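## Task

Get the blue foam block resting directly on the counter top, not stacked on any other item there. Leave every other block exactly where it was and unrotated. The robot must not tip over or finish leaning. The block has to stay put by itself, with no help from the robot, when the scene ends.

## Robot and tools

ROBOT. A Hello Robot Stretch 3 with one arm: a two-wheel base (0.33 m long, 0.34 m wide), a lift sliding on a mast, and a telescoping arm that reaches out to the robot's right side, ending in a wrist (yaw, pitch, roll) and a gripper. The base cannot slide sideways, so to shift the gripper forward or back you drive the base. Turning on the spot pivots about the point midway between the wheels, 0.05 m behind the front edge. Cameras: head_camera and nav_camera on the head (aimed with head_pan_rad and head_tilt_rad), and wrist_camera on the gripper. Objects may occasionally be nudged by an outside disturbance.

FRAMES. Base frame: origin on the floor between the wheels, x forward, y left, z up. hand_pose is reported in this frame, at the point where closed fingertips meet. The odometry frame is the base frame at the start of the scene; heading is positive to the left, from -3.142 to 3.142.

execute_actions takes "actions", a list run in order (an empty list just returns the current state and images). Each action may hold "robot", "steps" (1 to 450 control steps at 30 per second; default 1) and "until" (only together with steps). "steps" alone waits. "robot" is one command, a list of up to 8 commands run one after another (plus {"pause_s": s}, s at most 15), or {"stop": true}, which brakes everything and clears the queue.
- "base": exactly one of {"translate_m": d} (a relative drive in metres along the heading, forward positive, |d| at most 1) or {"rotate_rad": d} (a relative turn on the spot in radians, counter-clockwise/left positive, |d| at most 3.2). Both are offsets from where the base is when that command begins.
- "joints": absolute targets, by name; unnamed joints keep their current targets. lift_m 0 to 1.1 (arm height on the mast, m); arm_m 0 to 0.52 (extension, m); wrist_yaw_rad -1.345 to 4.42 (0 = along the arm, positive toward the front, 3.0 = folded over the base); wrist_pitch_rad -1.57 to 0.451 (negative tips fingertips down); wrist_roll_rad -2.911 to 2.911 (0 = fingers side by side, level); gripper_m -0.089 to 0.179 (larger is wider; the real fingertip gap is about 0.007 m less near closed, 0.025 m less wide open, zero below 0.007); head_pan_rad -3.953 to 1.73 (0 forward, positive left, -1.57 looks along the arm); head_tilt_rad -1.53 to 0.419 (negative down).
- "contact_limits": {"arm_m": effort %} (1 to 100) sets how hard the arm may push before it halts; lower is gentler, too low stops immediately. It lasts until the next arm_m command.
Any invalid value rejects the whole call and nothing runs. Motions start together and keep going between calls; a new command overrides at once and throws away the rest of an older queue. A queued command begins only after the previous one ends "done" (or "off_target" for base or gripper); other endings drop the remainder.

WAITING. To wait until everything has settled: "steps": 450, "until": {"robot": {"status": "ended"}}. You can also test fields, e.g. {"robot": {"lift_m": [">", 0.3]}} using "=", "!=", "<", "<=", ">", ">=", or a status word / ["!=", "moving"]. {"any": {"status": "ended"}} fires when the first motion or queue finishes. Don't wait for an exact reading with "=".

zoom_image: {"camera": "head_camera"|"nav_camera"|"wrist_camera", "region": [x0, y0, x1, y1]} in pixels of that camera's latest image, origin top-left, no larger than 504 by 504. finished_scene: {"scene": n} with the current scene number; it is final, so only call it after all motion has stopped and the block rests on its own.

RESULTS. base_status and joint_status per part: moving, done, off_target (stuck short, may still push), contact_stop (pushed against something; that joint goes slack), time_out, stopped, not_commanded, torque_fault (wrist servo off for 10 s, limp, goals refused). The base bracket shows distance travelled and its goal. measured_speeds come from encoders. refusals and queue (idle/running/done/dropped/stopped), queue_left. Lines starting "refused:" or "dropped:" give the reason, counting from 0. "on_its_own" appears when the robot has altered a goal, a joint is slack or off, a motor at rest shows unusual effort (likely a load or contact), or base_tilt has drifted 3 degrees or more. motor_effort is percent, positive toward higher values, peak in brackets; readings are noisy and biased. lidar_m: 12 sectors of 30 degrees, first straight ahead, counter-clockwise (4th left, 7th behind, 10th right), plane 0.17 m above floor, "-" = nothing seen. wrist_depth_mm and head_depth_mm: 7x7 grids of median depth. Camera calibrations are given as K and T_world_to_cam in the base frame, with small errors.

PRACTICAL RULES. Base speed is 0.30 m/s and 1.9 rad/s only with lift_m below 0.30, arm_m below 0.03 and wrist_yaw_rad above 2.54; otherwise 0.10 m/s and 0.63 rad/s. Fold or unfold the wrist only with lift_m 0.32 to 0.95, wrist_pitch_rad -0.4, roll near 0; once folded the lift may drop to 0.25. With yaw below -0.4 keep pitch at -0.5 or lower. Folded and retracted, the wrist pokes 0.06 m past the right side and a spin sweeps radius 0.28 m; an unfolded wrist sweeps farther. To grasp, command gripper_m below the block's width; to let go, open at least 0.02 above where the pads touched. Gripper readings never prove a hold; check images. Tipping risk: pushing on something rigid with the gripper above about 0.45 m, a second push after a contact_stop, driving while holding or hooking something fixed, or snagging furniture (worst reversing). If tilted, reverse the last move in small steps, pull the gripper free, and lower lift_m to about 0.2 if it stays tipped. Avoid dropping, slamming, hard shoves, or bumping the other blocks.

Each tool is called as name(argument=value, ...), one argument or row to a line, values as JSON.

## Session

execute_actions(
  actions=[],
)

Scene clock: 0.00 s.
robot.base_odometry: x=+0.000 y=+0.000 heading=+0.000 (m, m, rad; robot's odometry frame)
robot.turned_by_wheels: +0.000 (rad since the last result)
robot.turned_by_imu: +0.000 (rad since the last result)
robot.base_tilt: forward=+0.9 right=-1.1 (deg)
robot.lidar_m: 1.38 1.33 2.67 2.65 2.86 1.11 1.10 1.18 1.12 1.11 1.20 1.48
robot.head_depth_mm: 1804 1810 1792 1767 1738 1728 1727 / 1814 1809 1811 1775 1766 1769 1729 / 1829 1817 1806 1794 1784 1766 1726 / 1827 1852 1822 1810 1807 1776 1753 / 1862 1871 1855 1830 1813 1790 1218 / 1867 1860 1878 1832 1821 1793 1140 / 1894 1875 1864 1858 1831 1758 1136
robot.base_status: not_commanded
robot.joint_positions: lift_m=+0.377 arm_m=-0.001 wrist_yaw_rad=+2.869 wrist_pitch_rad=-0.333 wrist_roll_rad=+0.012 gripper_m=+0.037 head_pan_rad=+0.008 head_tilt_rad=+0.003
robot.joint_goals: lift_m=+0.377 arm_m=-0.001 wrist_yaw_rad=+2.869 wrist_pitch_rad=-0.333 wrist_roll_rad=+0.012 gripper_m=+0.037 head_pan_rad=+0.008 head_tilt_rad=+0.003
robot.joint_status: lift_m=not_commanded arm_m=not_commanded wrist_yaw_rad=not_commanded wrist_pitch_rad=not_commanded wrist_roll_rad=not_commanded gripper_m=not_commanded head_pan_rad=not_commanded head_tilt_rad=not_commanded
robot.measured_speeds: translate_m=+0.000 rotate_rad=+0.000 lift_m=+0.000 arm_m=+0.000 wrist_yaw_rad=+0.000 wrist_pitch_rad=+0.000 wrist_roll_rad=+0.000 head_pan_rad=+0.000 head_tilt_rad=+0.000
robot: refusals=0 queue=idle queue_left=0
robot.motor_effort: left_wheel=-1 right_wheel=+1 lift_m=+24 arm_m=+0 wrist_yaw_rad=+0 wrist_pitch_rad=+9 wrist_roll_rad=+0 gripper_m=-1 head_pan_rad=+0 head_tilt_rad=+1 (%)
robot.hand_pose: x=+0.0418 y=+0.0821 z=+0.4094 quat_wxyz=(+0.211, +0.710, +0.021, +0.671) (m; robot's base frame)
robot.wrist_depth_mm: - - - - - - - / - - - - - - - / - - - - - - - / - - - - - - - / 903 - 905 897 903 878 859 / 721 - 743 700 - 697 687 / 603 588 565 585 583 583 580
pictures: head_camera (sideways: a quarter turn clockwise sets it upright), nav_camera (sideways: a quarter turn counterclockwise sets it upright), wrist_camera
Images, in order (width x height): head_camera 896x504, nav_camera 672x504, wrist_camera 644x364.

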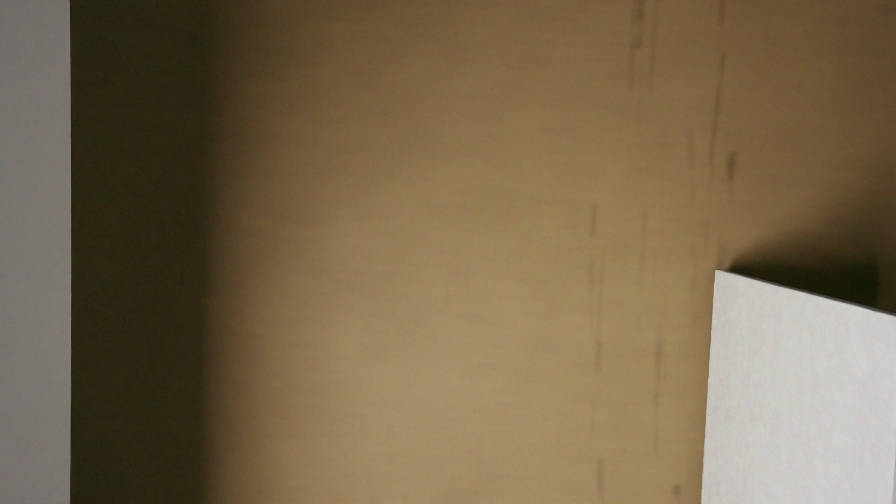

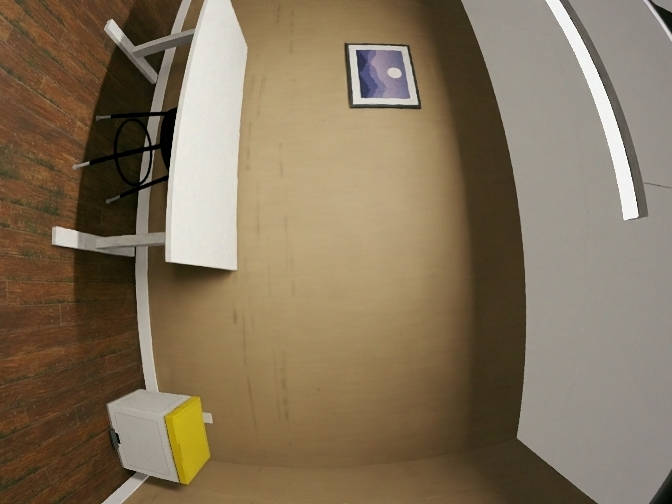

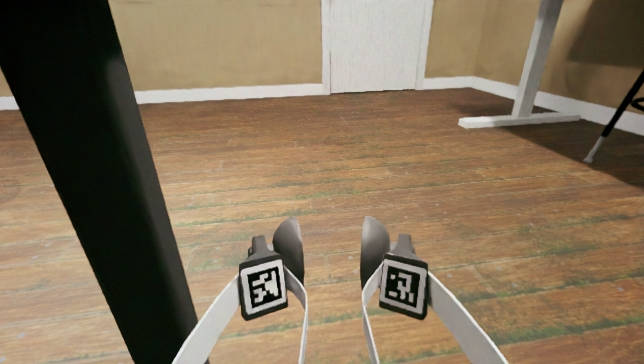

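execute_actions(
  actions=[
    {"robot":{"joints":{"head_pan_rad":-1.57,"head_tilt_rad":-0.6}},"steps":100,"until":{"robot":{"status":"ended"}}},
  ],
)

Scene clock: 2.47 s.
robot.base_odometry: x=+0.000 y=+0.000 heading=+0.000 (m, m, rad; robot's odometry frame)
robot.turned_by_wheels: +0.000 (rad since the last result)
robot.turned_by_imu: +0.000 (rad since the last result)
robot.base_tilt: forward=+0.9 right=-1.1 (deg)
robot.lidar_m: 1.38 1.33 2.66 2.66 2.86 1.11 1.10 1.18 1.12 1.11 1.19 1.48
robot.head_depth_mm: 915 994 1103 1220 1375 1519 1334 / 919 1009 1103 1238 1397 1527 1309 / 932 1016 1124 1253 1409 1518 1311 / 937 1026 1133 1268 1444 1548 1297 / 950 1034 1140 1283 1444 1549 1293 / 951 1042 1156 1299 1474 1535 1279 / 965 1056 1165 1314 1502 1522 1283
robot.base_status: not_commanded
robot.joint_positions: lift_m=+0.377 arm_m=-0.001 wrist_yaw_rad=+2.869 wrist_pitch_rad=-0.333 wrist_roll_rad=+0.012 gripper_m=+0.037 head_pan_rad=-1.563 head_tilt_rad=-0.592
robot.joint_goals: lift_m=+0.377 arm_m=-0.001 wrist_yaw_rad=+2.869 wrist_pitch_rad=-0.333 wrist_roll_rad=+0.012 gripper_m=+0.037 head_pan_rad=-1.570 head_tilt_rad=-0.600
robot.joint_status: lift_m=not_commanded arm_m=not_commanded wrist_yaw_rad=not_commanded wrist_pitch_rad=not_commanded wrist_roll_rad=not_commanded gripper_m=not_commanded head_pan_rad=done head_tilt_rad=done
robot.measured_speeds: translate_m=+0.000 rotate_rad=+0.000 lift_m=+0.000 arm_m=+0.000 wrist_yaw_rad=+0.000 wrist_pitch_rad=+0.000 wrist_roll_rad=+0.000 head_pan_rad=+0.000 head_tilt_rad=+0.000
robot: refusals=0 queue=done queue_left=0
robot.motor_effort: left_wheel=+0(1) right_wheel=+1(0) lift_m=+24(24) arm_m=+0(1) wrist_yaw_rad=+0(0) wrist_pitch_rad=+9(9) wrist_roll_rad=+0(0) gripper_m=+0(1) head_pan_rad=-4(40) head_tilt_rad=-5(36) (%)
robot.hand_pose: x=+0.0418 y=+0.0821 z=+0.4094 quat_wxyz=(+0.211, +0.710, +0.021, +0.671) (m; robot's base frame)
robot.wrist_depth_mm: - - - - - - - / - - - - - - - / - - - - - - - / - - - - - - - / 906 - 899 895 929 880 850 / 710 - 745 701 - 696 688 / 593 599 571 585 582 579 571
pictures: head_camera (sideways: a quarter turn clockwise sets it upright), nav_camera (sideways: a quarter turn counterclockwise sets it upright), wrist_camera
camera_calibration (this result's frames):
head_camera: T_world_to_cam=[[-0.0328826, 0.525131, -0.850386, 1.12244], [0.998171, -0.0259267, -0.0546075, 0.0641583], [-0.0507238, -0.850626, -0.523319, 0.643004], [0, 0, 0, 1]] pos_world=[0.00548334, -0.0408092, 1.29451]
nav_camera: T_world_to_cam=[[-0.0424391, -0.563943, 0.824722, -1.02752], [-0.999056, 0.0316066, -0.0297976, 0.0960511], [-0.00926247, -0.825208, -0.564753, 0.697465], [0, 0, 0, 1]] pos_world=[0.0588137, -0.00694392, 1.24417]
wrist_camera: T_world_to_cam=[[0.957201, -0.287816, -0.0304687, 0.0000259855], [-0.158576, -0.433473, -0.887105, 0.442807], [0.242116, 0.853969, -0.460562, 0.276632], [0, 0, 0, 1]] pos_world=[0.00321691, -0.0442829, 0.520223]
Images, in order (width x height): head_camera 896x504, nav_camera 672x504, wrist_camera 644x364.

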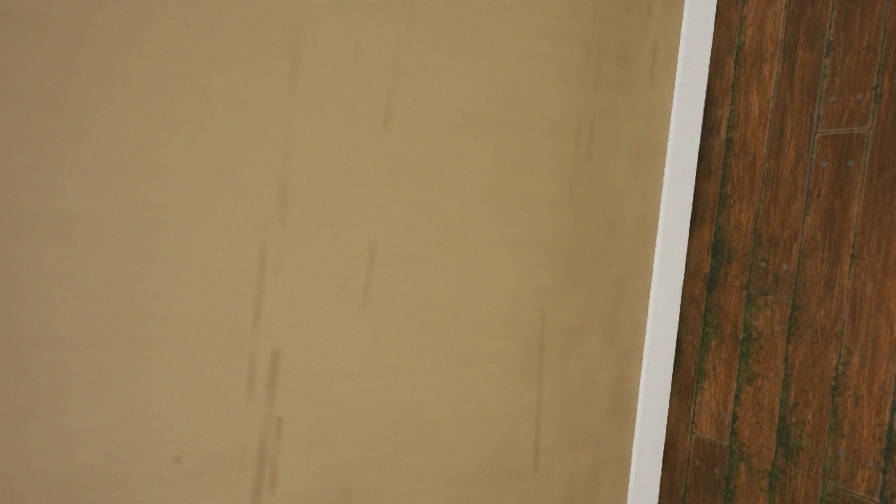

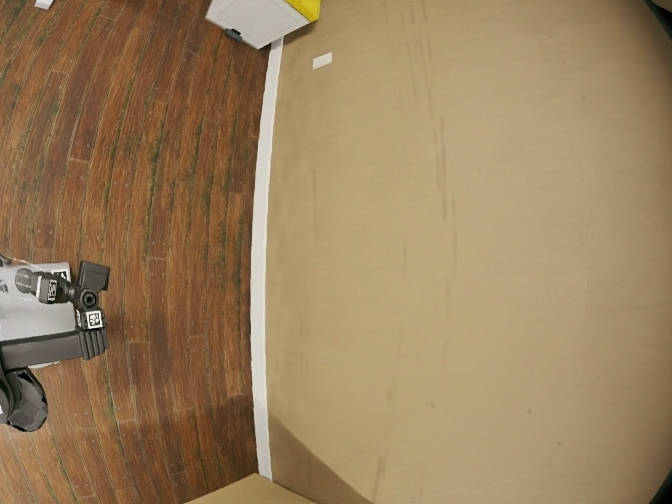

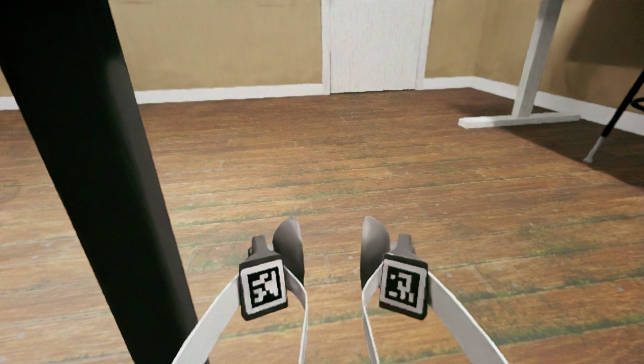

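Nothing to the right. Look left.

execute_actions(
  actions=[
    {"robot":{"joints":{"head_pan_rad":1.57,"head_tilt_rad":-0.4}},"steps":150,"until":{"robot":{"status":"ended"}}},
  ],
)

Scene clock: 5.43 s.
robot.base_odometry: x=+0.000 y=+0.000 heading=+0.000 (m, m, rad; robot's odometry frame)
robot.turned_by_wheels: +0.000 (rad since the last result)
robot.turned_by_imu: +0.000 (rad since the last result)
robot.base_tilt: forward=+0.9 right=-1.1 (deg)
robot.lidar_m: 1.39 1.33 2.66 2.65 2.86 1.11 1.10 1.18 1.12 1.10 1.19 1.48
robot.head_depth_mm: 2280 2431 2624 2752 2586 1912 1516 / 2307 2503 2650 2855 2567 1889 1510 / 2332 2466 2642 2852 2532 1860 1506 / 2368 2481 2688 2880 2491 1866 1485 / 2384 2543 2688 2933 2482 1838 1476 / 2358 2549 2711 2938 2445 1821 1468 / 2383 2566 2706 2918 2453 1816 1450
robot.base_status: not_commanded
robot.joint_positions: lift_m=+0.377 arm_m=-0.001 wrist_yaw_rad=+2.869 wrist_pitch_rad=-0.333 wrist_roll_rad=+0.012 gripper_m=+0.037 head_pan_rad=+1.563 head_tilt_rad=-0.409
robot.joint_goals: lift_m=+0.377 arm_m=-0.001 wrist_yaw_rad=+2.869 wrist_pitch_rad=-0.333 wrist_roll_rad=+0.012 gripper_m=+0.037 head_pan_rad=+1.570 head_tilt_rad=-0.400
robot.joint_status: lift_m=not_commanded arm_m=not_commanded wrist_yaw_rad=not_commanded wrist_pitch_rad=not_commanded wrist_roll_rad=not_commanded gripper_m=not_commanded head_pan_rad=done head_tilt_rad=done
robot.measured_speeds: translate_m=+0.000 rotate_rad=+0.000 lift_m=+0.000 arm_m=+0.000 wrist_yaw_rad=+0.000 wrist_pitch_rad=+0.000 wrist_roll_rad=+0.000 head_pan_rad=+0.000 head_tilt_rad=+0.000
robot: refusals=0 queue=done queue_left=0
robot.motor_effort: left_wheel=-1(0) right_wheel=+1(1) lift_m=+24(24) arm_m=+0(0) wrist_yaw_rad=+0(0) wrist_pitch_rad=+9(9) wrist_roll_rad=+0(0) gripper_m=+0(1) head_pan_rad=+4(39) head_tilt_rad=+3(23) (%)
robot.hand_pose: x=+0.0418 y=+0.0821 z=+0.4094 quat_wxyz=(+0.211, +0.710, +0.021, +0.671) (m; robot's base frame)
robot.wrist_depth_mm: - - - - - - - / - - - - - - - / - - - - - - - / - - - - - - - / 890 - 868 893 932 878 868 / 711 - 743 701 - 701 688 / 608 590 579 591 585 577 579
pictures: head_camera (sideways: a quarter turn clockwise sets it upright), nav_camera (sideways: a quarter turn counterclockwise sets it upright), wrist_camera
camera_calibration (this result's frames):
head_camera: T_world_to_cam=[[0.0257605, -0.361491, -0.93202, 1.22857], [-0.99755, 0.0513588, -0.0474916, 0.0670804], [0.0650352, 0.93096, -0.359282, 0.428846], [0, 0, 0, 1]] pos_world=[0.00737736, 0.0414344, 1.30232]
nav_camera: T_world_to_cam=[[0.0502075, 0.403131, 0.913764, -1.14421], [0.998468, -0.0415453, -0.0365329, 0.0926427], [0.023235, 0.914199, -0.4046, 0.488882], [0, 0, 0, 1]] pos_world=[-0.0464118, 0.018182, 1.24673]
wrist_camera: T_world_to_cam=[[0.957201, -0.287816, -0.0304687, 0.0000259492], [-0.158576, -0.433473, -0.887105, 0.442807], [0.242116, 0.853969, -0.460562, 0.276632], [0, 0, 0, 1]] pos_world=[0.00321693, -0.0442829, 0.520223]
Images, in order (width x height): head_camera 896x504, nav_camera 672x504, wrist_camera 644x364.

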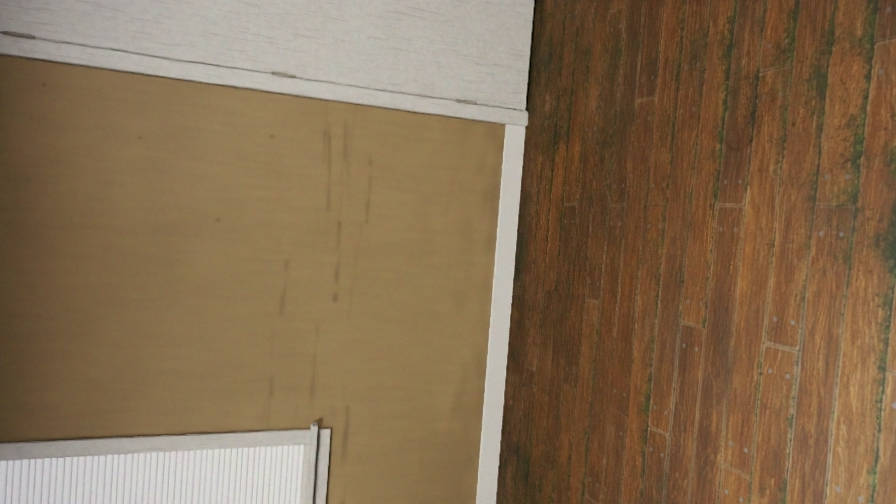

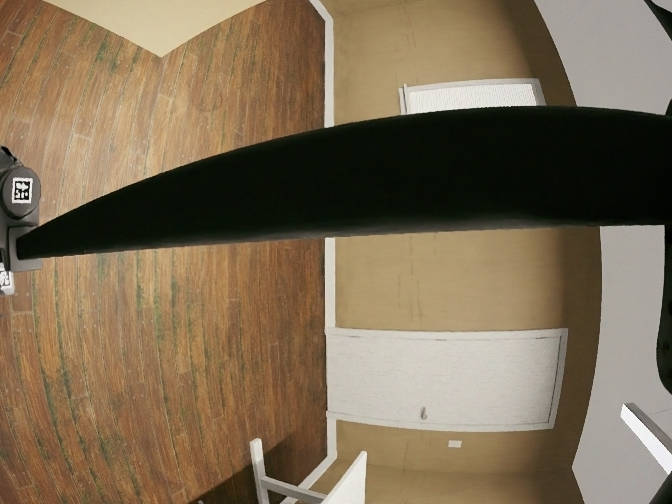

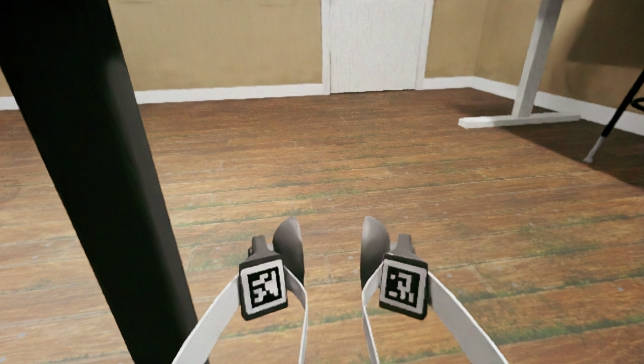

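Something large behind. Look behind.

execute_actions(
  actions=[
    {"robot":{"joints":{"head_pan_rad":-3.14,"head_tilt_rad":-0.5}},"steps":200,"until":{"robot":{"status":"ended"}}},
  ],
)

Scene clock: 9.00 s.
robot.base_odometry: x=+0.000 y=+0.000 heading=+0.000 (m, m, rad; robot's odometry frame)
robot.turned_by_wheels: +0.000 (rad since the last result)
robot.turned_by_imu: +0.000 (rad since the last result)
robot.base_tilt: forward=+0.9 right=-1.1 (deg)
robot.lidar_m: 1.38 1.33 2.67 2.65 2.86 1.12 1.10 1.19 1.12 1.11 1.19 1.48
robot.head_depth_mm: 2548 2724 1631 1155 1269 1394 1422 / 2592 2752 1581 1166 1288 1437 1406 / 2553 2735 1555 1182 1298 1447 1404 / 2606 2820 1506 1192 1319 1456 1386 / 2586 2848 1478 1208 1327 1487 1384 / 2629 2860 1444 1217 1347 1504 1382 / 2578 2770 1412 1238 1354 1524 1365
robot.base_status: not_commanded
robot.joint_positions: lift_m=+0.377 arm_m=-0.001 wrist_yaw_rad=+2.869 wrist_pitch_rad=-0.333 wrist_roll_rad=+0.012 gripper_m=+0.037 head_pan_rad=-3.133 head_tilt_rad=-0.494
robot.joint_goals: lift_m=+0.377 arm_m=-0.001 wrist_yaw_rad=+2.869 wrist_pitch_rad=-0.333 wrist_roll_rad=+0.012 gripper_m=+0.037 head_pan_rad=-3.140 head_tilt_rad=-0.500
robot.joint_status: lift_m=not_commanded arm_m=not_commanded wrist_yaw_rad=not_commanded wrist_pitch_rad=not_commanded wrist_roll_rad=not_commanded gripper_m=not_commanded head_pan_rad=done head_tilt_rad=done
robot.measured_speeds: translate_m=+0.000 rotate_rad=+0.000 lift_m=+0.000 arm_m=+0.000 wrist_yaw_rad=+0.000 wrist_pitch_rad=+0.000 wrist_roll_rad=+0.000 head_pan_rad=+0.000 head_tilt_rad=+0.000
robot: refusals=0 queue=done queue_left=0
robot.motor_effort: left_wheel=-1(1) right_wheel=+0(1) lift_m=+24(24) arm_m=+0(0) wrist_yaw_rad=+0(0) wrist_pitch_rad=+9(10) wrist_roll_rad=+0(0) gripper_m=+0(1) head_pan_rad=-4(41) head_tilt_rad=-3(15) (%)
robot.hand_pose: x=+0.0418 y=+0.0821 z=+0.4094 quat_wxyz=(+0.211, +0.710, +0.021, +0.671) (m; robot's base frame)
robot.wrist_depth_mm: - - - - - - - / - - - - - - - / - - - - - - - / - - - - - - - / 903 - 887 890 898 888 851 / 732 - 749 703 - 706 683 / 601 584 560 589 587 570 577
pictures: head_camera (sideways: a quarter turn clockwise sets it upright), nav_camera (sideways: a quarter turn counterclockwise sets it upright), wrist_camera
camera_calibration (this result's frames):
head_camera: T_world_to_cam=[[0.438932, 0.0325399, -0.897931, 1.18157], [-0.0303374, -0.998238, -0.0510046, 0.0657485], [-0.898008, 0.0496285, -0.437172, 0.53608], [0, 0, 0, 1]] pos_world=[-0.0352317, 0.00057958, 1.29868]
nav_camera: T_world_to_cam=[[-0.480143, 0.0427302, 0.876149, -1.09191], [0.0276887, 0.999053, -0.0335505, 0.0946779], [-0.876753, 0.00815035, -0.480872, 0.59362], [0, 0, 0, 1]] pos_world=[-0.00643547, -0.0527689, 1.24531]
wrist_camera: T_world_to_cam=[[0.957201, -0.287816, -0.0304686, 0.0000258953], [-0.158576, -0.433473, -0.887105, 0.442807], [0.242116, 0.853969, -0.460562, 0.276632], [0, 0, 0, 1]] pos_world=[0.00321692, -0.0442829, 0.520223]
Images, in order (width x height): head_camera 896x504, nav_camera 672x504, wrist_camera 644x364.

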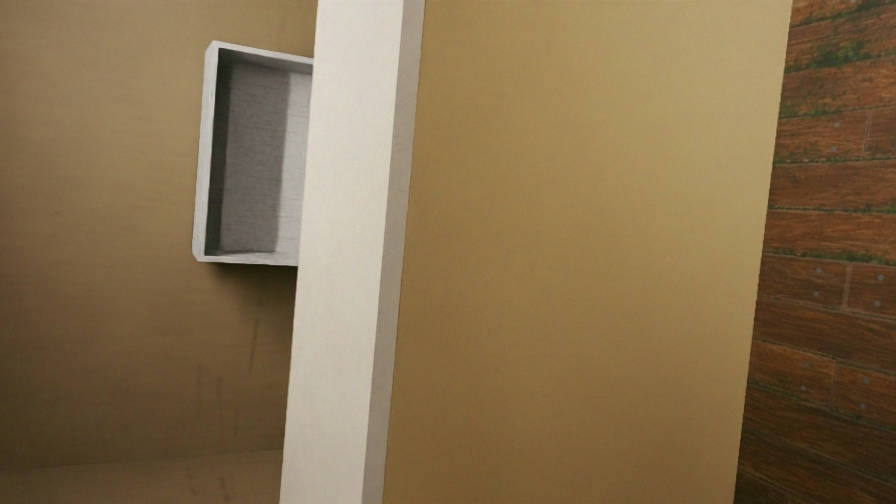

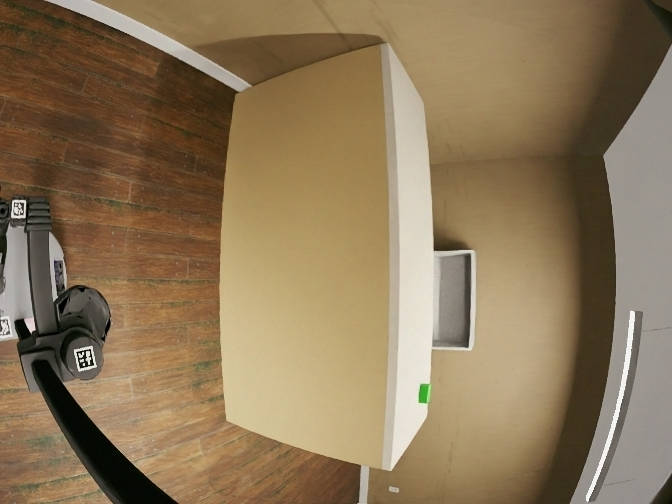

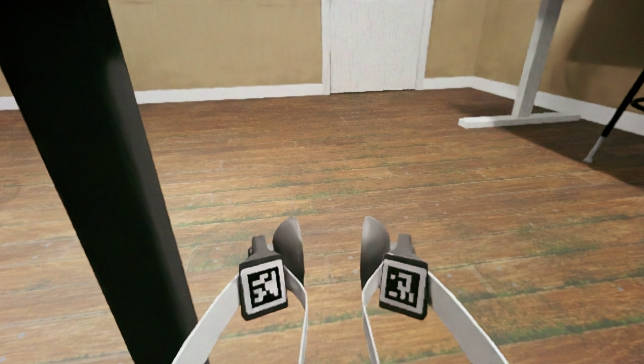

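execute_actions(
  actions=[
    {"robot":[{"joints":{"lift_m":0.25,"head_pan_rad":1.0,"head_tilt_rad":-0.5},"base":{"rotate_rad":1.57}},{"base":{"translate_m":1.0}},{"base":{"translate_m":0.5}}],"steps":450,"until":{"robot":{"status":"ended"}}},
  ],
)

Scene clock: 22.73 s.
robot.base_odometry: x=+0.001 y=+1.500 heading=+1.570 (m, m, rad; robot's odometry frame)
robot.turned_by_wheels: +1.570 (rad since the last result)
robot.turned_by_imu: +1.556 (rad since the last result)
robot.base_tilt: forward=+1.0 right=-1.1 (deg)
robot.lidar_m: 1.16 1.26 1.88 2.64 1.29 1.50 2.60 1.95 1.53 1.52 1.47 1.18
robot.head_depth_mm: 1396 1448 1516 1568 1643 1662 1418 / 1566 1638 1714 1822 1894 1730 1407 / 1806 1940 2011 2119 2128 1695 1388 / 2128 2291 2413 2601 2171 1687 1387 / 2556 2751 2944 2979 2179 1678 1375 / 2565 2699 2933 2991 2158 1686 1369 / 2409 2586 2820 2847 2135 1657 1366
robot.base_status: done (translate_m +0.5000 of +0.5000)
robot.joint_positions: lift_m=+0.250 arm_m=-0.001 wrist_yaw_rad=+2.869 wrist_pitch_rad=-0.335 wrist_roll_rad=+0.012 gripper_m=+0.037 head_pan_rad=+0.993 head_tilt_rad=-0.494
robot.joint_goals: lift_m=+0.250 arm_m=-0.001 wrist_yaw_rad=+2.869 wrist_pitch_rad=-0.335 wrist_roll_rad=+0.012 gripper_m=+0.037 head_pan_rad=+1.000 head_tilt_rad=-0.500
robot.joint_status: lift_m=done arm_m=not_commanded wrist_yaw_rad=not_commanded wrist_pitch_rad=not_commanded wrist_roll_rad=not_commanded gripper_m=not_commanded head_pan_rad=done head_tilt_rad=done
robot.measured_speeds: translate_m=+0.000 rotate_rad=+0.000 lift_m=+0.000 arm_m=+0.000 wrist_yaw_rad=+0.000 wrist_pitch_rad=+0.000 wrist_roll_rad=+0.000 head_pan_rad=+0.000 head_tilt_rad=+0.000
robot: refusals=0 queue=done queue_left=0
robot.motor_effort: left_wheel=-4(12) right_wheel=+5(15) lift_m=+22(24) arm_m=-1(0) wrist_yaw_rad=+0(0) wrist_pitch_rad=+11(11) wrist_roll_rad=+0(0) gripper_m=+0(1) head_pan_rad=+3(38) head_tilt_rad=-3(3) (%)
robot.hand_pose: x=+0.0418 y=+0.0819 z=+0.2817 quat_wxyz=(+0.212, +0.710, +0.021, +0.671) (m; robot's base frame)
robot.wrist_depth_mm: - - - - - - - / - - - - - - - / 980 - - - - - - / 935 922 901 892 895 869 860 / 685 - 670 669 693 640 638 / 543 - 559 528 - 527 519 / 447 - - 438 437 435 438
pictures: head_camera (sideways: a quarter turn clockwise sets it upright), nav_camera (sideways: a quarter turn counterclockwise sets it upright), wrist_camera
camera_calibration (this result's frames):
head_camera: T_world_to_cam=[[-0.21623, -0.384062, -0.897631, 1.18518], [-0.814537, 0.577862, -0.0510313, 0.0705669], [0.538306, 0.720119, -0.437784, 0.528115], [0, 0, 0, 1]] pos_world=[0.0294628, 0.0340976, 1.29865]
nav_camera: T_world_to_cam=[[0.30172, 0.376699, 0.875821, -1.09625], [0.816652, -0.576156, -0.0335256, 0.0898328], [0.491981, 0.725356, -0.48147, 0.586049], [0, 0, 0, 1]] pos_world=[-0.0309264, 0.03962, 1.2453]
wrist_camera: T_world_to_cam=[[0.957184, -0.287876, -0.0304301, -0.00387881], [-0.15905, -0.435165, -0.886191, 0.329315], [0.241871, 0.853088, -0.46232, 0.218592], [0, 0, 0, 1]] pos_world=[0.00321924, -0.0442887, 0.392777]
Images, in order (width x height): head_camera 896x504, nav_camera 672x504, wrist_camera 644x364.

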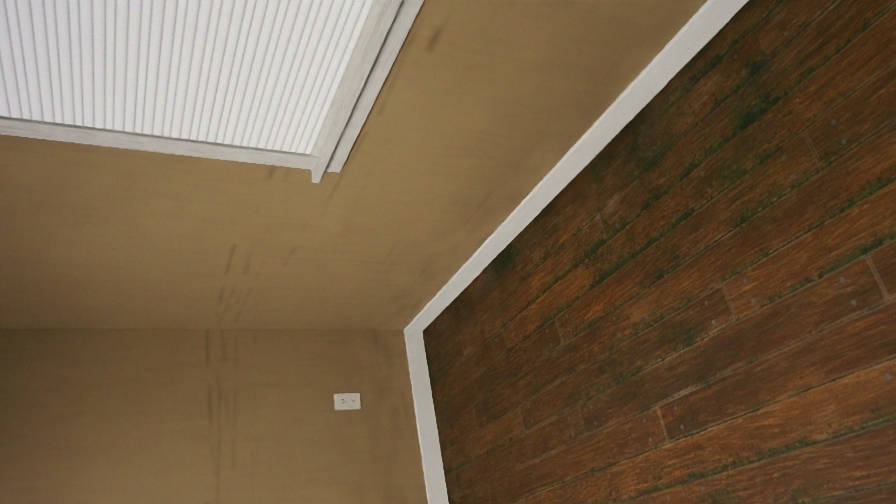

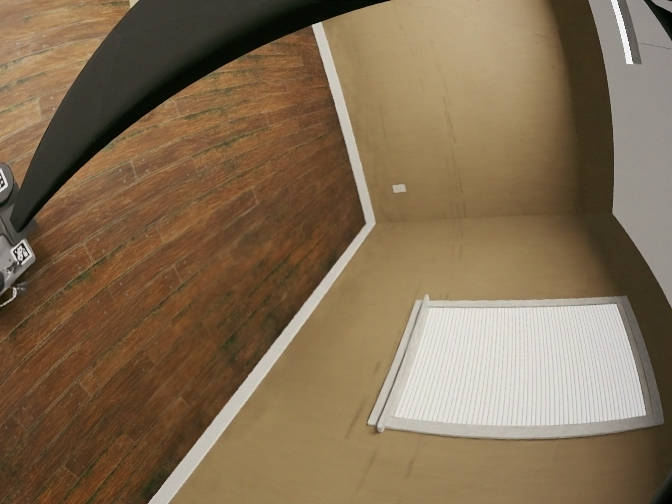

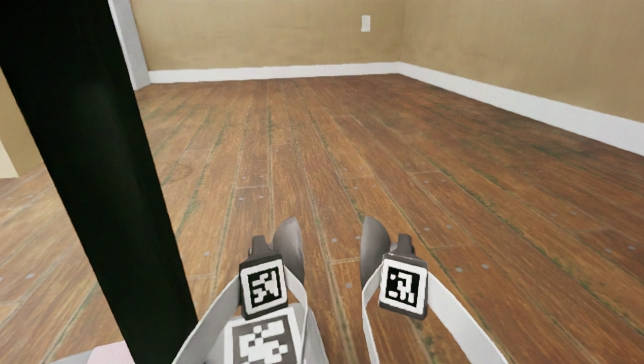

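execute_actions(
  actions=[
    {"robot":[{"joints":{"head_pan_rad":1.2,"head_tilt_rad":-0.4},"base":{"rotate_rad":1.57}},{"base":{"translate_m":1.0}},{"base":{"translate_m":0.7}}],"steps":450,"until":{"robot":{"status":"ended"}}},
  ],
)

Scene clock: 35.63 s.
robot.base_odometry: x=-1.699 y=+1.503 heading=+3.140 (m, m, rad; robot's odometry frame)
robot.turned_by_wheels: +1.570 (rad since the last result)
robot.turned_by_imu: +1.555 (rad since the last result)
robot.base_tilt: forward=+0.9 right=-1.1 (deg)
robot.lidar_m: 1.09 1.09 1.69 0.60 0.62 0.92 3.13 1.73 1.37 1.35 1.40 1.10
robot.head_depth_mm: 1712 1758 1670 1733 1612 1647 1397 / 2048 2089 1783 1846 1864 1761 1504 / 2274 2394 2580 2724 2300 1878 1487 / 2209 2364 2514 2781 2491 1869 1493 / 2164 2307 2477 2646 2476 1848 1484 / 2089 2244 2377 2549 2444 1828 1468 / 2057 2144 2330 2463 2426 1810 1452
robot.base_status: done (translate_m +0.7000 of +0.7000)
robot.joint_positions: lift_m=+0.250 arm_m=-0.001 wrist_yaw_rad=+2.869 wrist_pitch_rad=-0.335 wrist_roll_rad=+0.012 gripper_m=+0.037 head_pan_rad=+1.193 head_tilt_rad=-0.408
robot.joint_goals: lift_m=+0.250 arm_m=-0.001 wrist_yaw_rad=+2.869 wrist_pitch_rad=-0.335 wrist_roll_rad=+0.012 gripper_m=+0.037 head_pan_rad=+1.200 head_tilt_rad=-0.400
robot.joint_status: lift_m=done arm_m=not_commanded wrist_yaw_rad=not_commanded wrist_pitch_rad=not_commanded wrist_roll_rad=not_commanded gripper_m=not_commanded head_pan_rad=done head_tilt_rad=done
robot.measured_speeds: translate_m=+0.000 rotate_rad=+0.000 lift_m=+0.000 arm_m=+0.000 wrist_yaw_rad=+0.000 wrist_pitch_rad=+0.000 wrist_roll_rad=+0.000 head_pan_rad=+0.000 head_tilt_rad=+0.000
robot: refusals=0 queue=done queue_left=0
robot.motor_effort: left_wheel=-4(12) right_wheel=+4(15) lift_m=+22(22) arm_m=-1(1) wrist_yaw_rad=-1(0) wrist_pitch_rad=+11(11) wrist_roll_rad=+0(0) gripper_m=+0(0) head_pan_rad=+3(21) head_tilt_rad=+4(16) (%)
robot.hand_pose: x=+0.0418 y=+0.0819 z=+0.2817 quat_wxyz=(+0.212, +0.710, +0.021, +0.671) (m; robot's base frame)
robot.wrist_depth_mm: - 535 - - - - 860 / - 574 - - - - 929 / - 602 - - - - - / 615 745 893 894 862 855 855 / 646 - 662 653 686 657 646 / 541 - 554 534 - 526 515 / 452 - - 440 434 435 432
pictures: head_camera (sideways: a quarter turn clockwise sets it upright), nav_camera (sideways: a quarter turn counterclockwise sets it upright), wrist_camera
camera_calibration (this result's frames):
head_camera: T_world_to_cam=[[-0.106297, -0.345563, -0.932356, 1.22982], [-0.911557, 0.408426, -0.0474512, 0.0665033], [0.397196, 0.844852, -0.358415, 0.425691], [0, 0, 0, 1]] pos_world=[0.0222645, 0.0381722, 1.30236]
nav_camera: T_world_to_cam=[[0.192185, 0.356952, 0.914139, -1.14557], [0.915989, -0.399535, -0.0365641, 0.0931865], [0.352179, 0.844368, -0.403748, 0.485768], [0, 0, 0, 1]] pos_world=[-0.0362734, 0.0359778, 1.24675]
wrist_camera: T_world_to_cam=[[0.957183, -0.287879, -0.0304281, -0.00388487], [-0.159074, -0.43525, -0.886145, 0.329276], [0.241859, 0.853044, -0.462408, 0.218633], [0, 0, 0, 1]] pos_world=[0.00321939, -0.0443048, 0.392766]
Images, in order (width x height): head_camera 896x504, nav_camera 672x504, wrist_camera 644x364.

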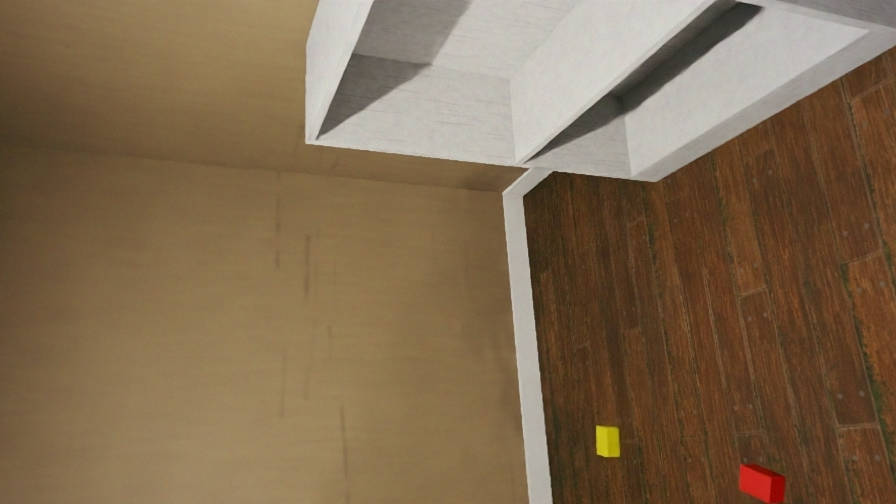

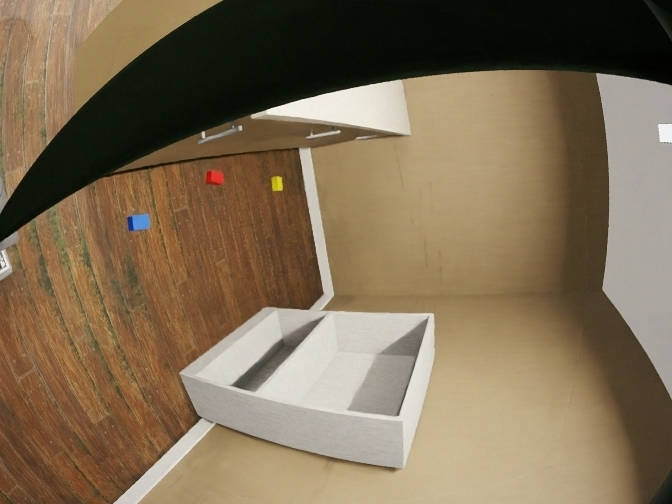

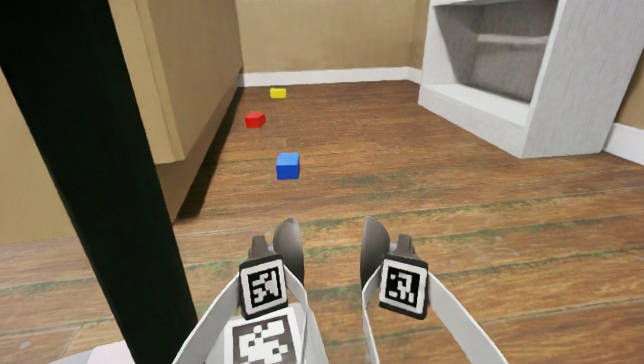

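execute_actions(
  actions=[
    {"robot":[{"base":{"translate_m":0.13}},{"base":{"rotate_rad":1.57}},{"base":{"translate_m":0.3}},{"base":{"rotate_rad":1.57},"joints":{"lift_m":0.4,"wrist_pitch_rad":-0.4,"head_pan_rad":-1.57,"head_tilt_rad":-1.0}},{"joints":{"wrist_yaw_rad":0.0,"gripper_m":0.12}},{"joints":{"wrist_pitch_rad":-1.0}}],"steps":450,"until":{"robot":{"status":"ended"}}},
  ],
)

Scene clock: 53.40 s.
robot.base_odometry: x=-1.829 y=+1.203 heading=-0.004 (m, m, rad; robot's odometry frame)
robot.turned_by_wheels: +3.140 (rad since the last result)
robot.turned_by_imu: +3.100 (rad since the last result)
robot.base_tilt: forward=+1.0 right=-1.1 (deg)
robot.lidar_m: 3.15 2.14 1.69 1.66 1.29 1.01 0.99 0.81 1.42 0.78 0.38 0.41
robot.head_depth_mm: 1969 2212 1920 1638 1437 1274 1140 / 1966 2205 1906 1639 1430 1266 1144 / 1966 2198 1894 1620 1409 1265 - / 2012 2178 1871 1599 1409 1278 - / 1367 1605 1766 1580 1403 1253 1143 / 862 970 1062 1168 1347 1242 1117 / 751 664 745 800 864 1017 1110
robot.base_status: done (rotate_rad +1.5699 of +1.5700)
robot.joint_positions: lift_m=+0.400 arm_m=-0.001 wrist_yaw_rad=+0.002 wrist_pitch_rad=-1.005 wrist_roll_rad=+0.012 gripper_m=+0.120 head_pan_rad=-1.563 head_tilt_rad=-0.988
robot.joint_goals: lift_m=+0.400 arm_m=-0.001 wrist_yaw_rad=+0.000 wrist_pitch_rad=-1.000 wrist_roll_rad=+0.012 gripper_m=+0.120 head_pan_rad=-1.570 head_tilt_rad=-1.000
robot.joint_status: lift_m=done arm_m=not_commanded wrist_yaw_rad=done wrist_pitch_rad=done wrist_roll_rad=not_commanded gripper_m=done head_pan_rad=done head_tilt_rad=done
robot.measured_speeds: translate_m=+0.000 rotate_rad=+0.000 lift_m=+0.000 arm_m=+0.000 wrist_yaw_rad=+0.000 wrist_pitch_rad=+0.000 wrist_roll_rad=+0.000 head_pan_rad=+0.000 head_tilt_rad=+0.000
robot: refusals=0 queue=done queue_left=0
robot.motor_effort: left_wheel=-3(12) right_wheel=+4(16) lift_m=+26(28) arm_m=-1(1) wrist_yaw_rad=-3(1) wrist_pitch_rad=+3(11) wrist_roll_rad=+0(0) gripper_m=+0(88) head_pan_rad=-3(38) head_tilt_rad=-6(40) (%)
robot.hand_pose: x=-0.0214 y=-0.2605 z=+0.3093 quat_wxyz=(+0.616, +0.339, -0.623, -0.342) (m; robot's base frame)
robot.wrist_depth_mm: 287 405 704 688 675 685 685 / 289 410 636 629 621 623 611 / 295 516 578 567 573 566 563 / 298 516 528 520 526 529 514 / 304 490 504 491 487 486 486 / 454 461 452 459 452 - 450 / 430 429 425 421 424 424 426
pictures: head_camera (sideways: a quarter turn clockwise sets it upright), nav_camera (sideways: a quarter turn counterclockwise sets it upright), wrist_camera
camera_calibration (this result's frames):
head_camera: T_world_to_cam=[[-0.0350823, 0.812341, -0.582127, 0.772837], [0.997981, -0.00238478, -0.063472, 0.0756693], [-0.0529491, -0.583178, -0.810617, 1.0167], [0, 0, 0, 1]] pos_world=[0.00542975, -0.0347088, 1.27885]
nav_camera: T_world_to_cam=[[-0.040346, -0.838297, 0.543719, -0.66134], [-0.999118, 0.0401621, -0.0122171, 0.0731527], [-0.0115953, -0.543733, -0.839178, 1.05439], [0, 0, 0, 1]] pos_world=[0.0586317, 0.0159669, 1.24529]
wrist_camera: T_world_to_cam=[[-0.999388, 0.0330176, -0.011568, -0.00527512], [0.0348643, 0.912415, -0.407778, 0.401908], [-0.00290901, -0.407932, -0.913008, 0.344372], [0, 0, 0, 1]] pos_world=[-0.0182824, -0.226053, 0.478242]
Images, in order (width x height): head_camera 896x504, nav_camera 672x504, wrist_camera 644x364.

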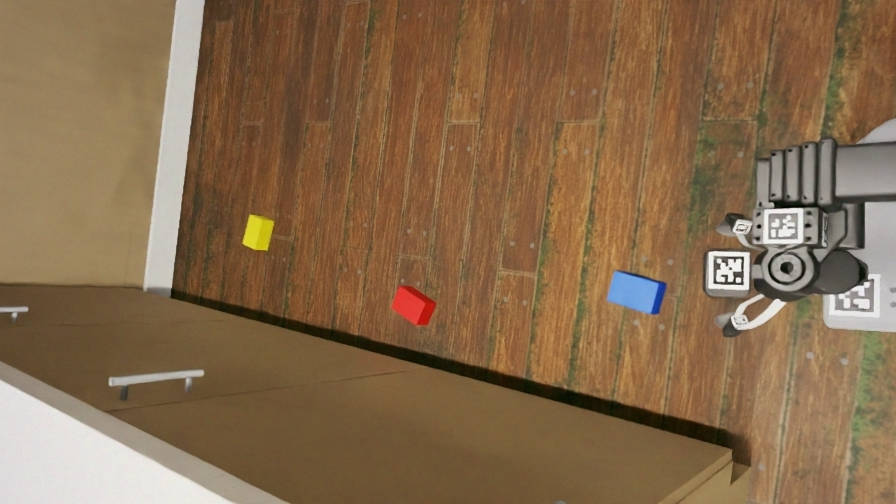

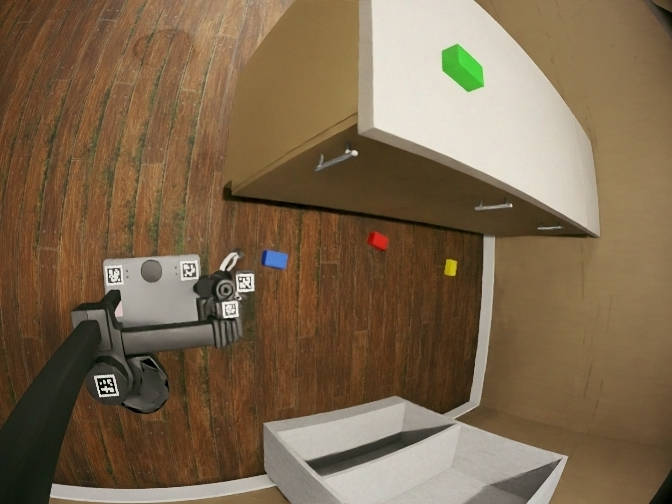

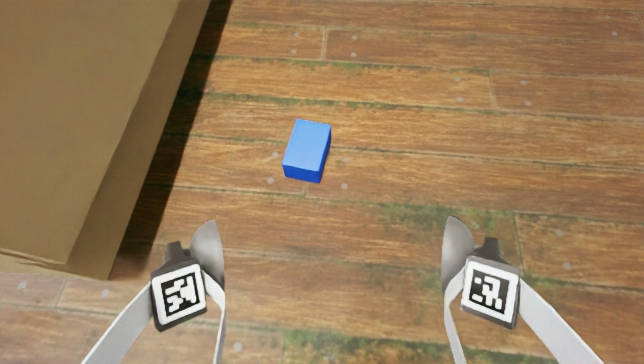

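execute_actions(
  actions=[
    {"robot":[{"base":{"translate_m":0.025},"joints":{"arm_m":0.215}},{"joints":{"lift_m":0.115}}],"steps":300,"until":{"robot":{"status":"ended"}}},
  ],
)

Scene clock: 61.87 s.
robot.base_odometry: x=-1.804 y=+1.203 heading=-0.004 (m, m, rad; robot's odometry frame)
robot.turned_by_wheels: +0.000 (rad since the last result)
robot.turned_by_imu: +0.000 (rad since the last result)
robot.base_tilt: forward=+0.9 right=-1.0 (deg)
robot.lidar_m: 3.13 2.15 1.69 1.66 1.32 1.03 1.02 0.83 1.43 0.71 0.37 0.42
robot.head_depth_mm: 1958 2191 1917 1636 1439 1278 1152 / 1973 2193 1912 1640 1420 1267 1144 / 2005 2191 1873 1635 1422 1266 1164 / 2022 2188 1842 1600 1409 1219 1159 / 1278 1444 1737 1583 1395 1248 1142 / 809 882 965 1064 1193 1226 1114 / 753 629 677 724 783 967 1108
robot.base_status: done (translate_m +0.0250 of +0.0250)
robot.joint_positions: lift_m=+0.115 arm_m=+0.215 wrist_yaw_rad=+0.000 wrist_pitch_rad=-1.007 wrist_roll_rad=+0.012 gripper_m=+0.120 head_pan_rad=-1.563 head_tilt_rad=-0.988
robot.joint_goals: lift_m=+0.115 arm_m=+0.215 wrist_yaw_rad=+0.000 wrist_pitch_rad=-1.000 wrist_roll_rad=+0.012 gripper_m=+0.120 head_pan_rad=-1.570 head_tilt_rad=-1.000
robot.joint_status: lift_m=done arm_m=done wrist_yaw_rad=done wrist_pitch_rad=done wrist_roll_rad=not_commanded gripper_m=done head_pan_rad=done head_tilt_rad=done
robot.measured_speeds: translate_m=+0.000 rotate_rad=+0.000 lift_m=+0.000 arm_m=+0.000 wrist_yaw_rad=+0.000 wrist_pitch_rad=+0.000 wrist_roll_rad=+0.000 head_pan_rad=+0.000 head_tilt_rad=+0.000
robot: refusals=0 queue=done queue_left=0
robot.motor_effort: left_wheel=-4(7) right_wheel=+5(10) lift_m=+21(26) arm_m=+2(2) wrist_yaw_rad=-1(2) wrist_pitch_rad=+4(4) wrist_roll_rad=+0(0) gripper_m=+0(1) head_pan_rad=-3(4) head_tilt_rad=-6(6) (%)
robot.hand_pose: x=-0.0216 y=-0.4763 z=+0.0244 quat_wxyz=(+0.616, +0.339, -0.623, -0.343) (m; robot's base frame)
robot.wrist_depth_mm: 273 277 275 274 270 270 268 / 253 250 248 247 246 245 243 / 231 229 229 226 227 224 225 / 212 211 209 159 205 207 206 / 197 196 191 148 193 192 191 / 183 183 177 138 180 - 180 / 172 171 170 169 169 166 168
pictures: head_camera (sideways: a quarter turn clockwise sets it upright), nav_camera (sideways: a quarter turn counterclockwise sets it upright), wrist_camera
camera_calibration (this result's frames):
head_camera: T_world_to_cam=[[-0.0348742, 0.81235, -0.582127, 0.772836], [0.99798, -0.00264044, -0.063472, 0.0756693], [-0.0530985, -0.583165, -0.810617, 1.0167], [0, 0, 0, 1]] pos_world=[0.00542086, -0.0347087, 1.27885]
nav_camera: T_world_to_cam=[[-0.0405608, -0.838287, 0.543719, -0.661339], [-0.999108, 0.040418, -0.0122172, 0.0731527], [-0.0117346, -0.54373, -0.839178, 1.05439], [0, 0, 0, 1]] pos_world=[0.0586358, 0.0159535, 1.24529]
wrist_camera: T_world_to_cam=[[-0.999343, 0.034358, -0.0115194, -0.000962933], [0.036073, 0.912939, -0.4065, 0.482869], [-0.00344997, -0.406648, -0.913578, -0.00315655], [0, 0, 0, 1]] pos_world=[-0.0183917, -0.44208, 0.193391]
Images, in order (width x height): head_camera 896x504, nav_camera 672x504, wrist_camera 644x364.

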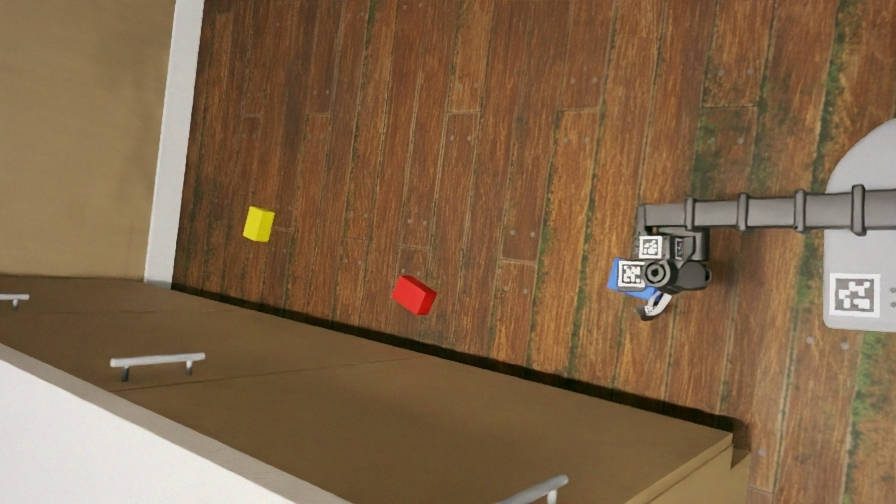

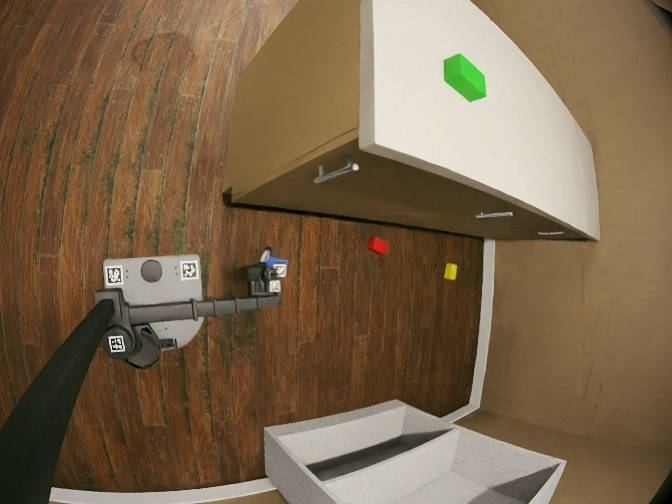

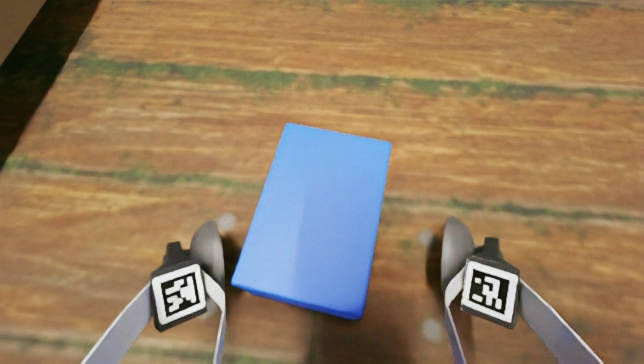

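execute_actions(
  actions=[
    {"robot":[{"joints":{"gripper_m":0.0}},{"joints":{"lift_m":1.05,"head_pan_rad":-1.0,"head_tilt_rad":-0.7}}],"steps":450,"until":{"robot":{"status":"ended"}}},
  ],
)

Scene clock: 74.10 s.
robot.base_odometry: x=-1.804 y=+1.203 heading=-0.004 (m, m, rad; robot's odometry frame)
robot.turned_by_wheels: +0.000 (rad since the last result)
robot.turned_by_imu: +0.000 (rad since the last result)
robot.base_tilt: forward=+0.9 right=-1.0 (deg)
robot.lidar_m: 3.11 2.15 1.69 1.66 1.32 1.03 1.02 0.83 1.43 0.71 0.36 0.42
robot.head_depth_mm: 1891 1321 912 1161 1671 1460 1249 / 2021 1294 852 787 1122 1424 1236 / 2159 1273 840 649 782 1073 1237 / 2307 1236 831 622 545 761 1042 / 2490 2567 813 617 507 603 774 / 2714 2941 807 609 535 666 888 / 2945 3310 797 603 625 819 1141
robot.base_status: done (translate_m +0.0250 of +0.0250)
robot.joint_positions: lift_m=+1.050 arm_m=+0.215 wrist_yaw_rad=+0.000 wrist_pitch_rad=-1.009 wrist_roll_rad=+0.012 gripper_m=+0.018 head_pan_rad=-1.007 head_tilt_rad=-0.705
robot.joint_goals: lift_m=+1.050 arm_m=+0.215 wrist_yaw_rad=+0.000 wrist_pitch_rad=-1.000 wrist_roll_rad=+0.012 gripper_m=+0.016 head_pan_rad=-1.000 head_tilt_rad=-0.700
robot.joint_status: lift_m=done arm_m=done wrist_yaw_rad=done wrist_pitch_rad=done wrist_roll_rad=not_commanded gripper_m=done head_pan_rad=done head_tilt_rad=done
robot.measured_speeds: translate_m=+0.000 rotate_rad=+0.000 lift_m=+0.000 arm_m=+0.000 wrist_yaw_rad=+0.000 wrist_pitch_rad=+0.000 wrist_roll_rad=+0.000 head_pan_rad=+0.000 head_tilt_rad=+0.000
robot: refusals=0 queue=done queue_left=0
robot.on_its_own: gripper_m is held at +0.016, not at your +0.000, by its stall guard, which is not easing now
robot.motor_effort: left_wheel=-4(4) right_wheel=+4(5) lift_m=+27(28) arm_m=+2(2) wrist_yaw_rad=-1(0) wrist_pitch_rad=+6(6) wrist_roll_rad=+0(0) gripper_m=-21(99) head_pan_rad=+4(35) head_tilt_rad=+2(24) (%)
robot.hand_pose: x=-0.0216 y=-0.4757 z=+0.9588 quat_wxyz=(+0.616, +0.340, -0.622, -0.344) (m; robot's base frame)
robot.wrist_depth_mm: 313 320 587 - - - - / 284 307 608 - - - - / 258 348 633 169 - - - / 244 354 648 155 - - - / 233 362 604 144 - - - / 237 370 511 137 135 - 995 / 269 351 822 - - - 935
pictures: head_camera (sideways: a quarter turn clockwise sets it upright), nav_camera (sideways: a quarter turn counterclockwise sets it upright), wrist_camera
camera_calibration (this result's frames):
head_camera: T_world_to_cam=[[-0.354271, 0.506827, -0.785887, 1.04031], [0.858283, 0.50988, -0.0580792, 0.0695232], [0.371272, -0.695089, -0.615637, 0.760534], [0, 0, 0, 1]] pos_world=[0.0265162, -0.0340671, 1.28982]
nav_camera: T_world_to_cam=[[0.309082, -0.576887, 0.756088, -0.940193], [-0.867085, -0.497526, -0.0251504, 0.0891918], [0.390682, -0.647819, -0.653986, 0.811109], [0, 0, 0, 1]] pos_world=[0.0510479, 0.0274415, 1.24357]
wrist_camera: T_world_to_cam=[[-0.999343, 0.0343875, -0.0114307, 0.00970977], [0.0360729, 0.913975, -0.404164, 0.860432], [-0.00345086, -0.404311, -0.914615, 0.852856], [0, 0, 0, 1]] pos_world=[-0.0183918, -0.441928, 1.1279]
Images, in order (width x height): head_camera 896x504, nav_camera 672x504, wrist_camera 644x364.

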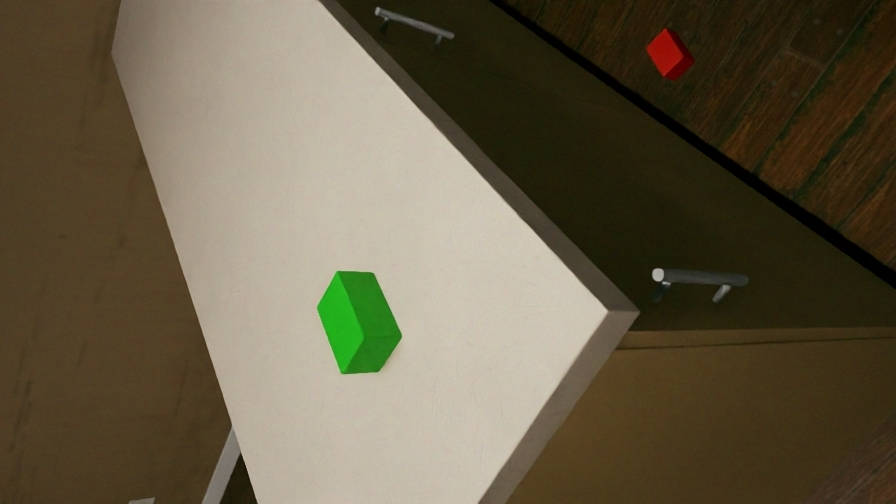

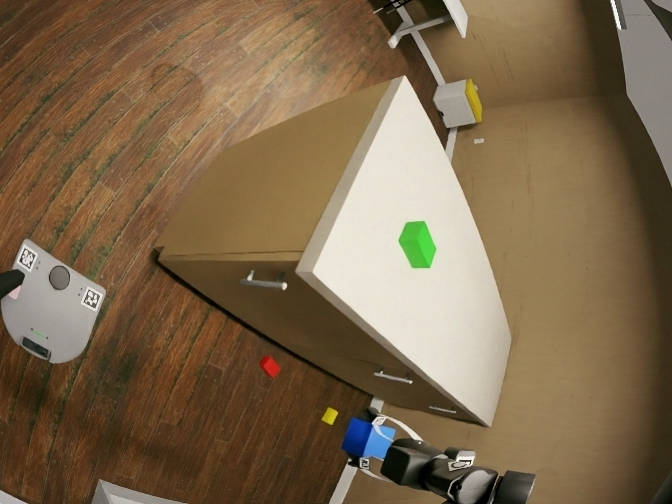

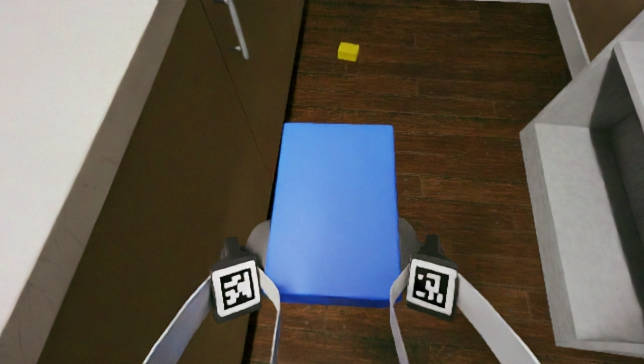

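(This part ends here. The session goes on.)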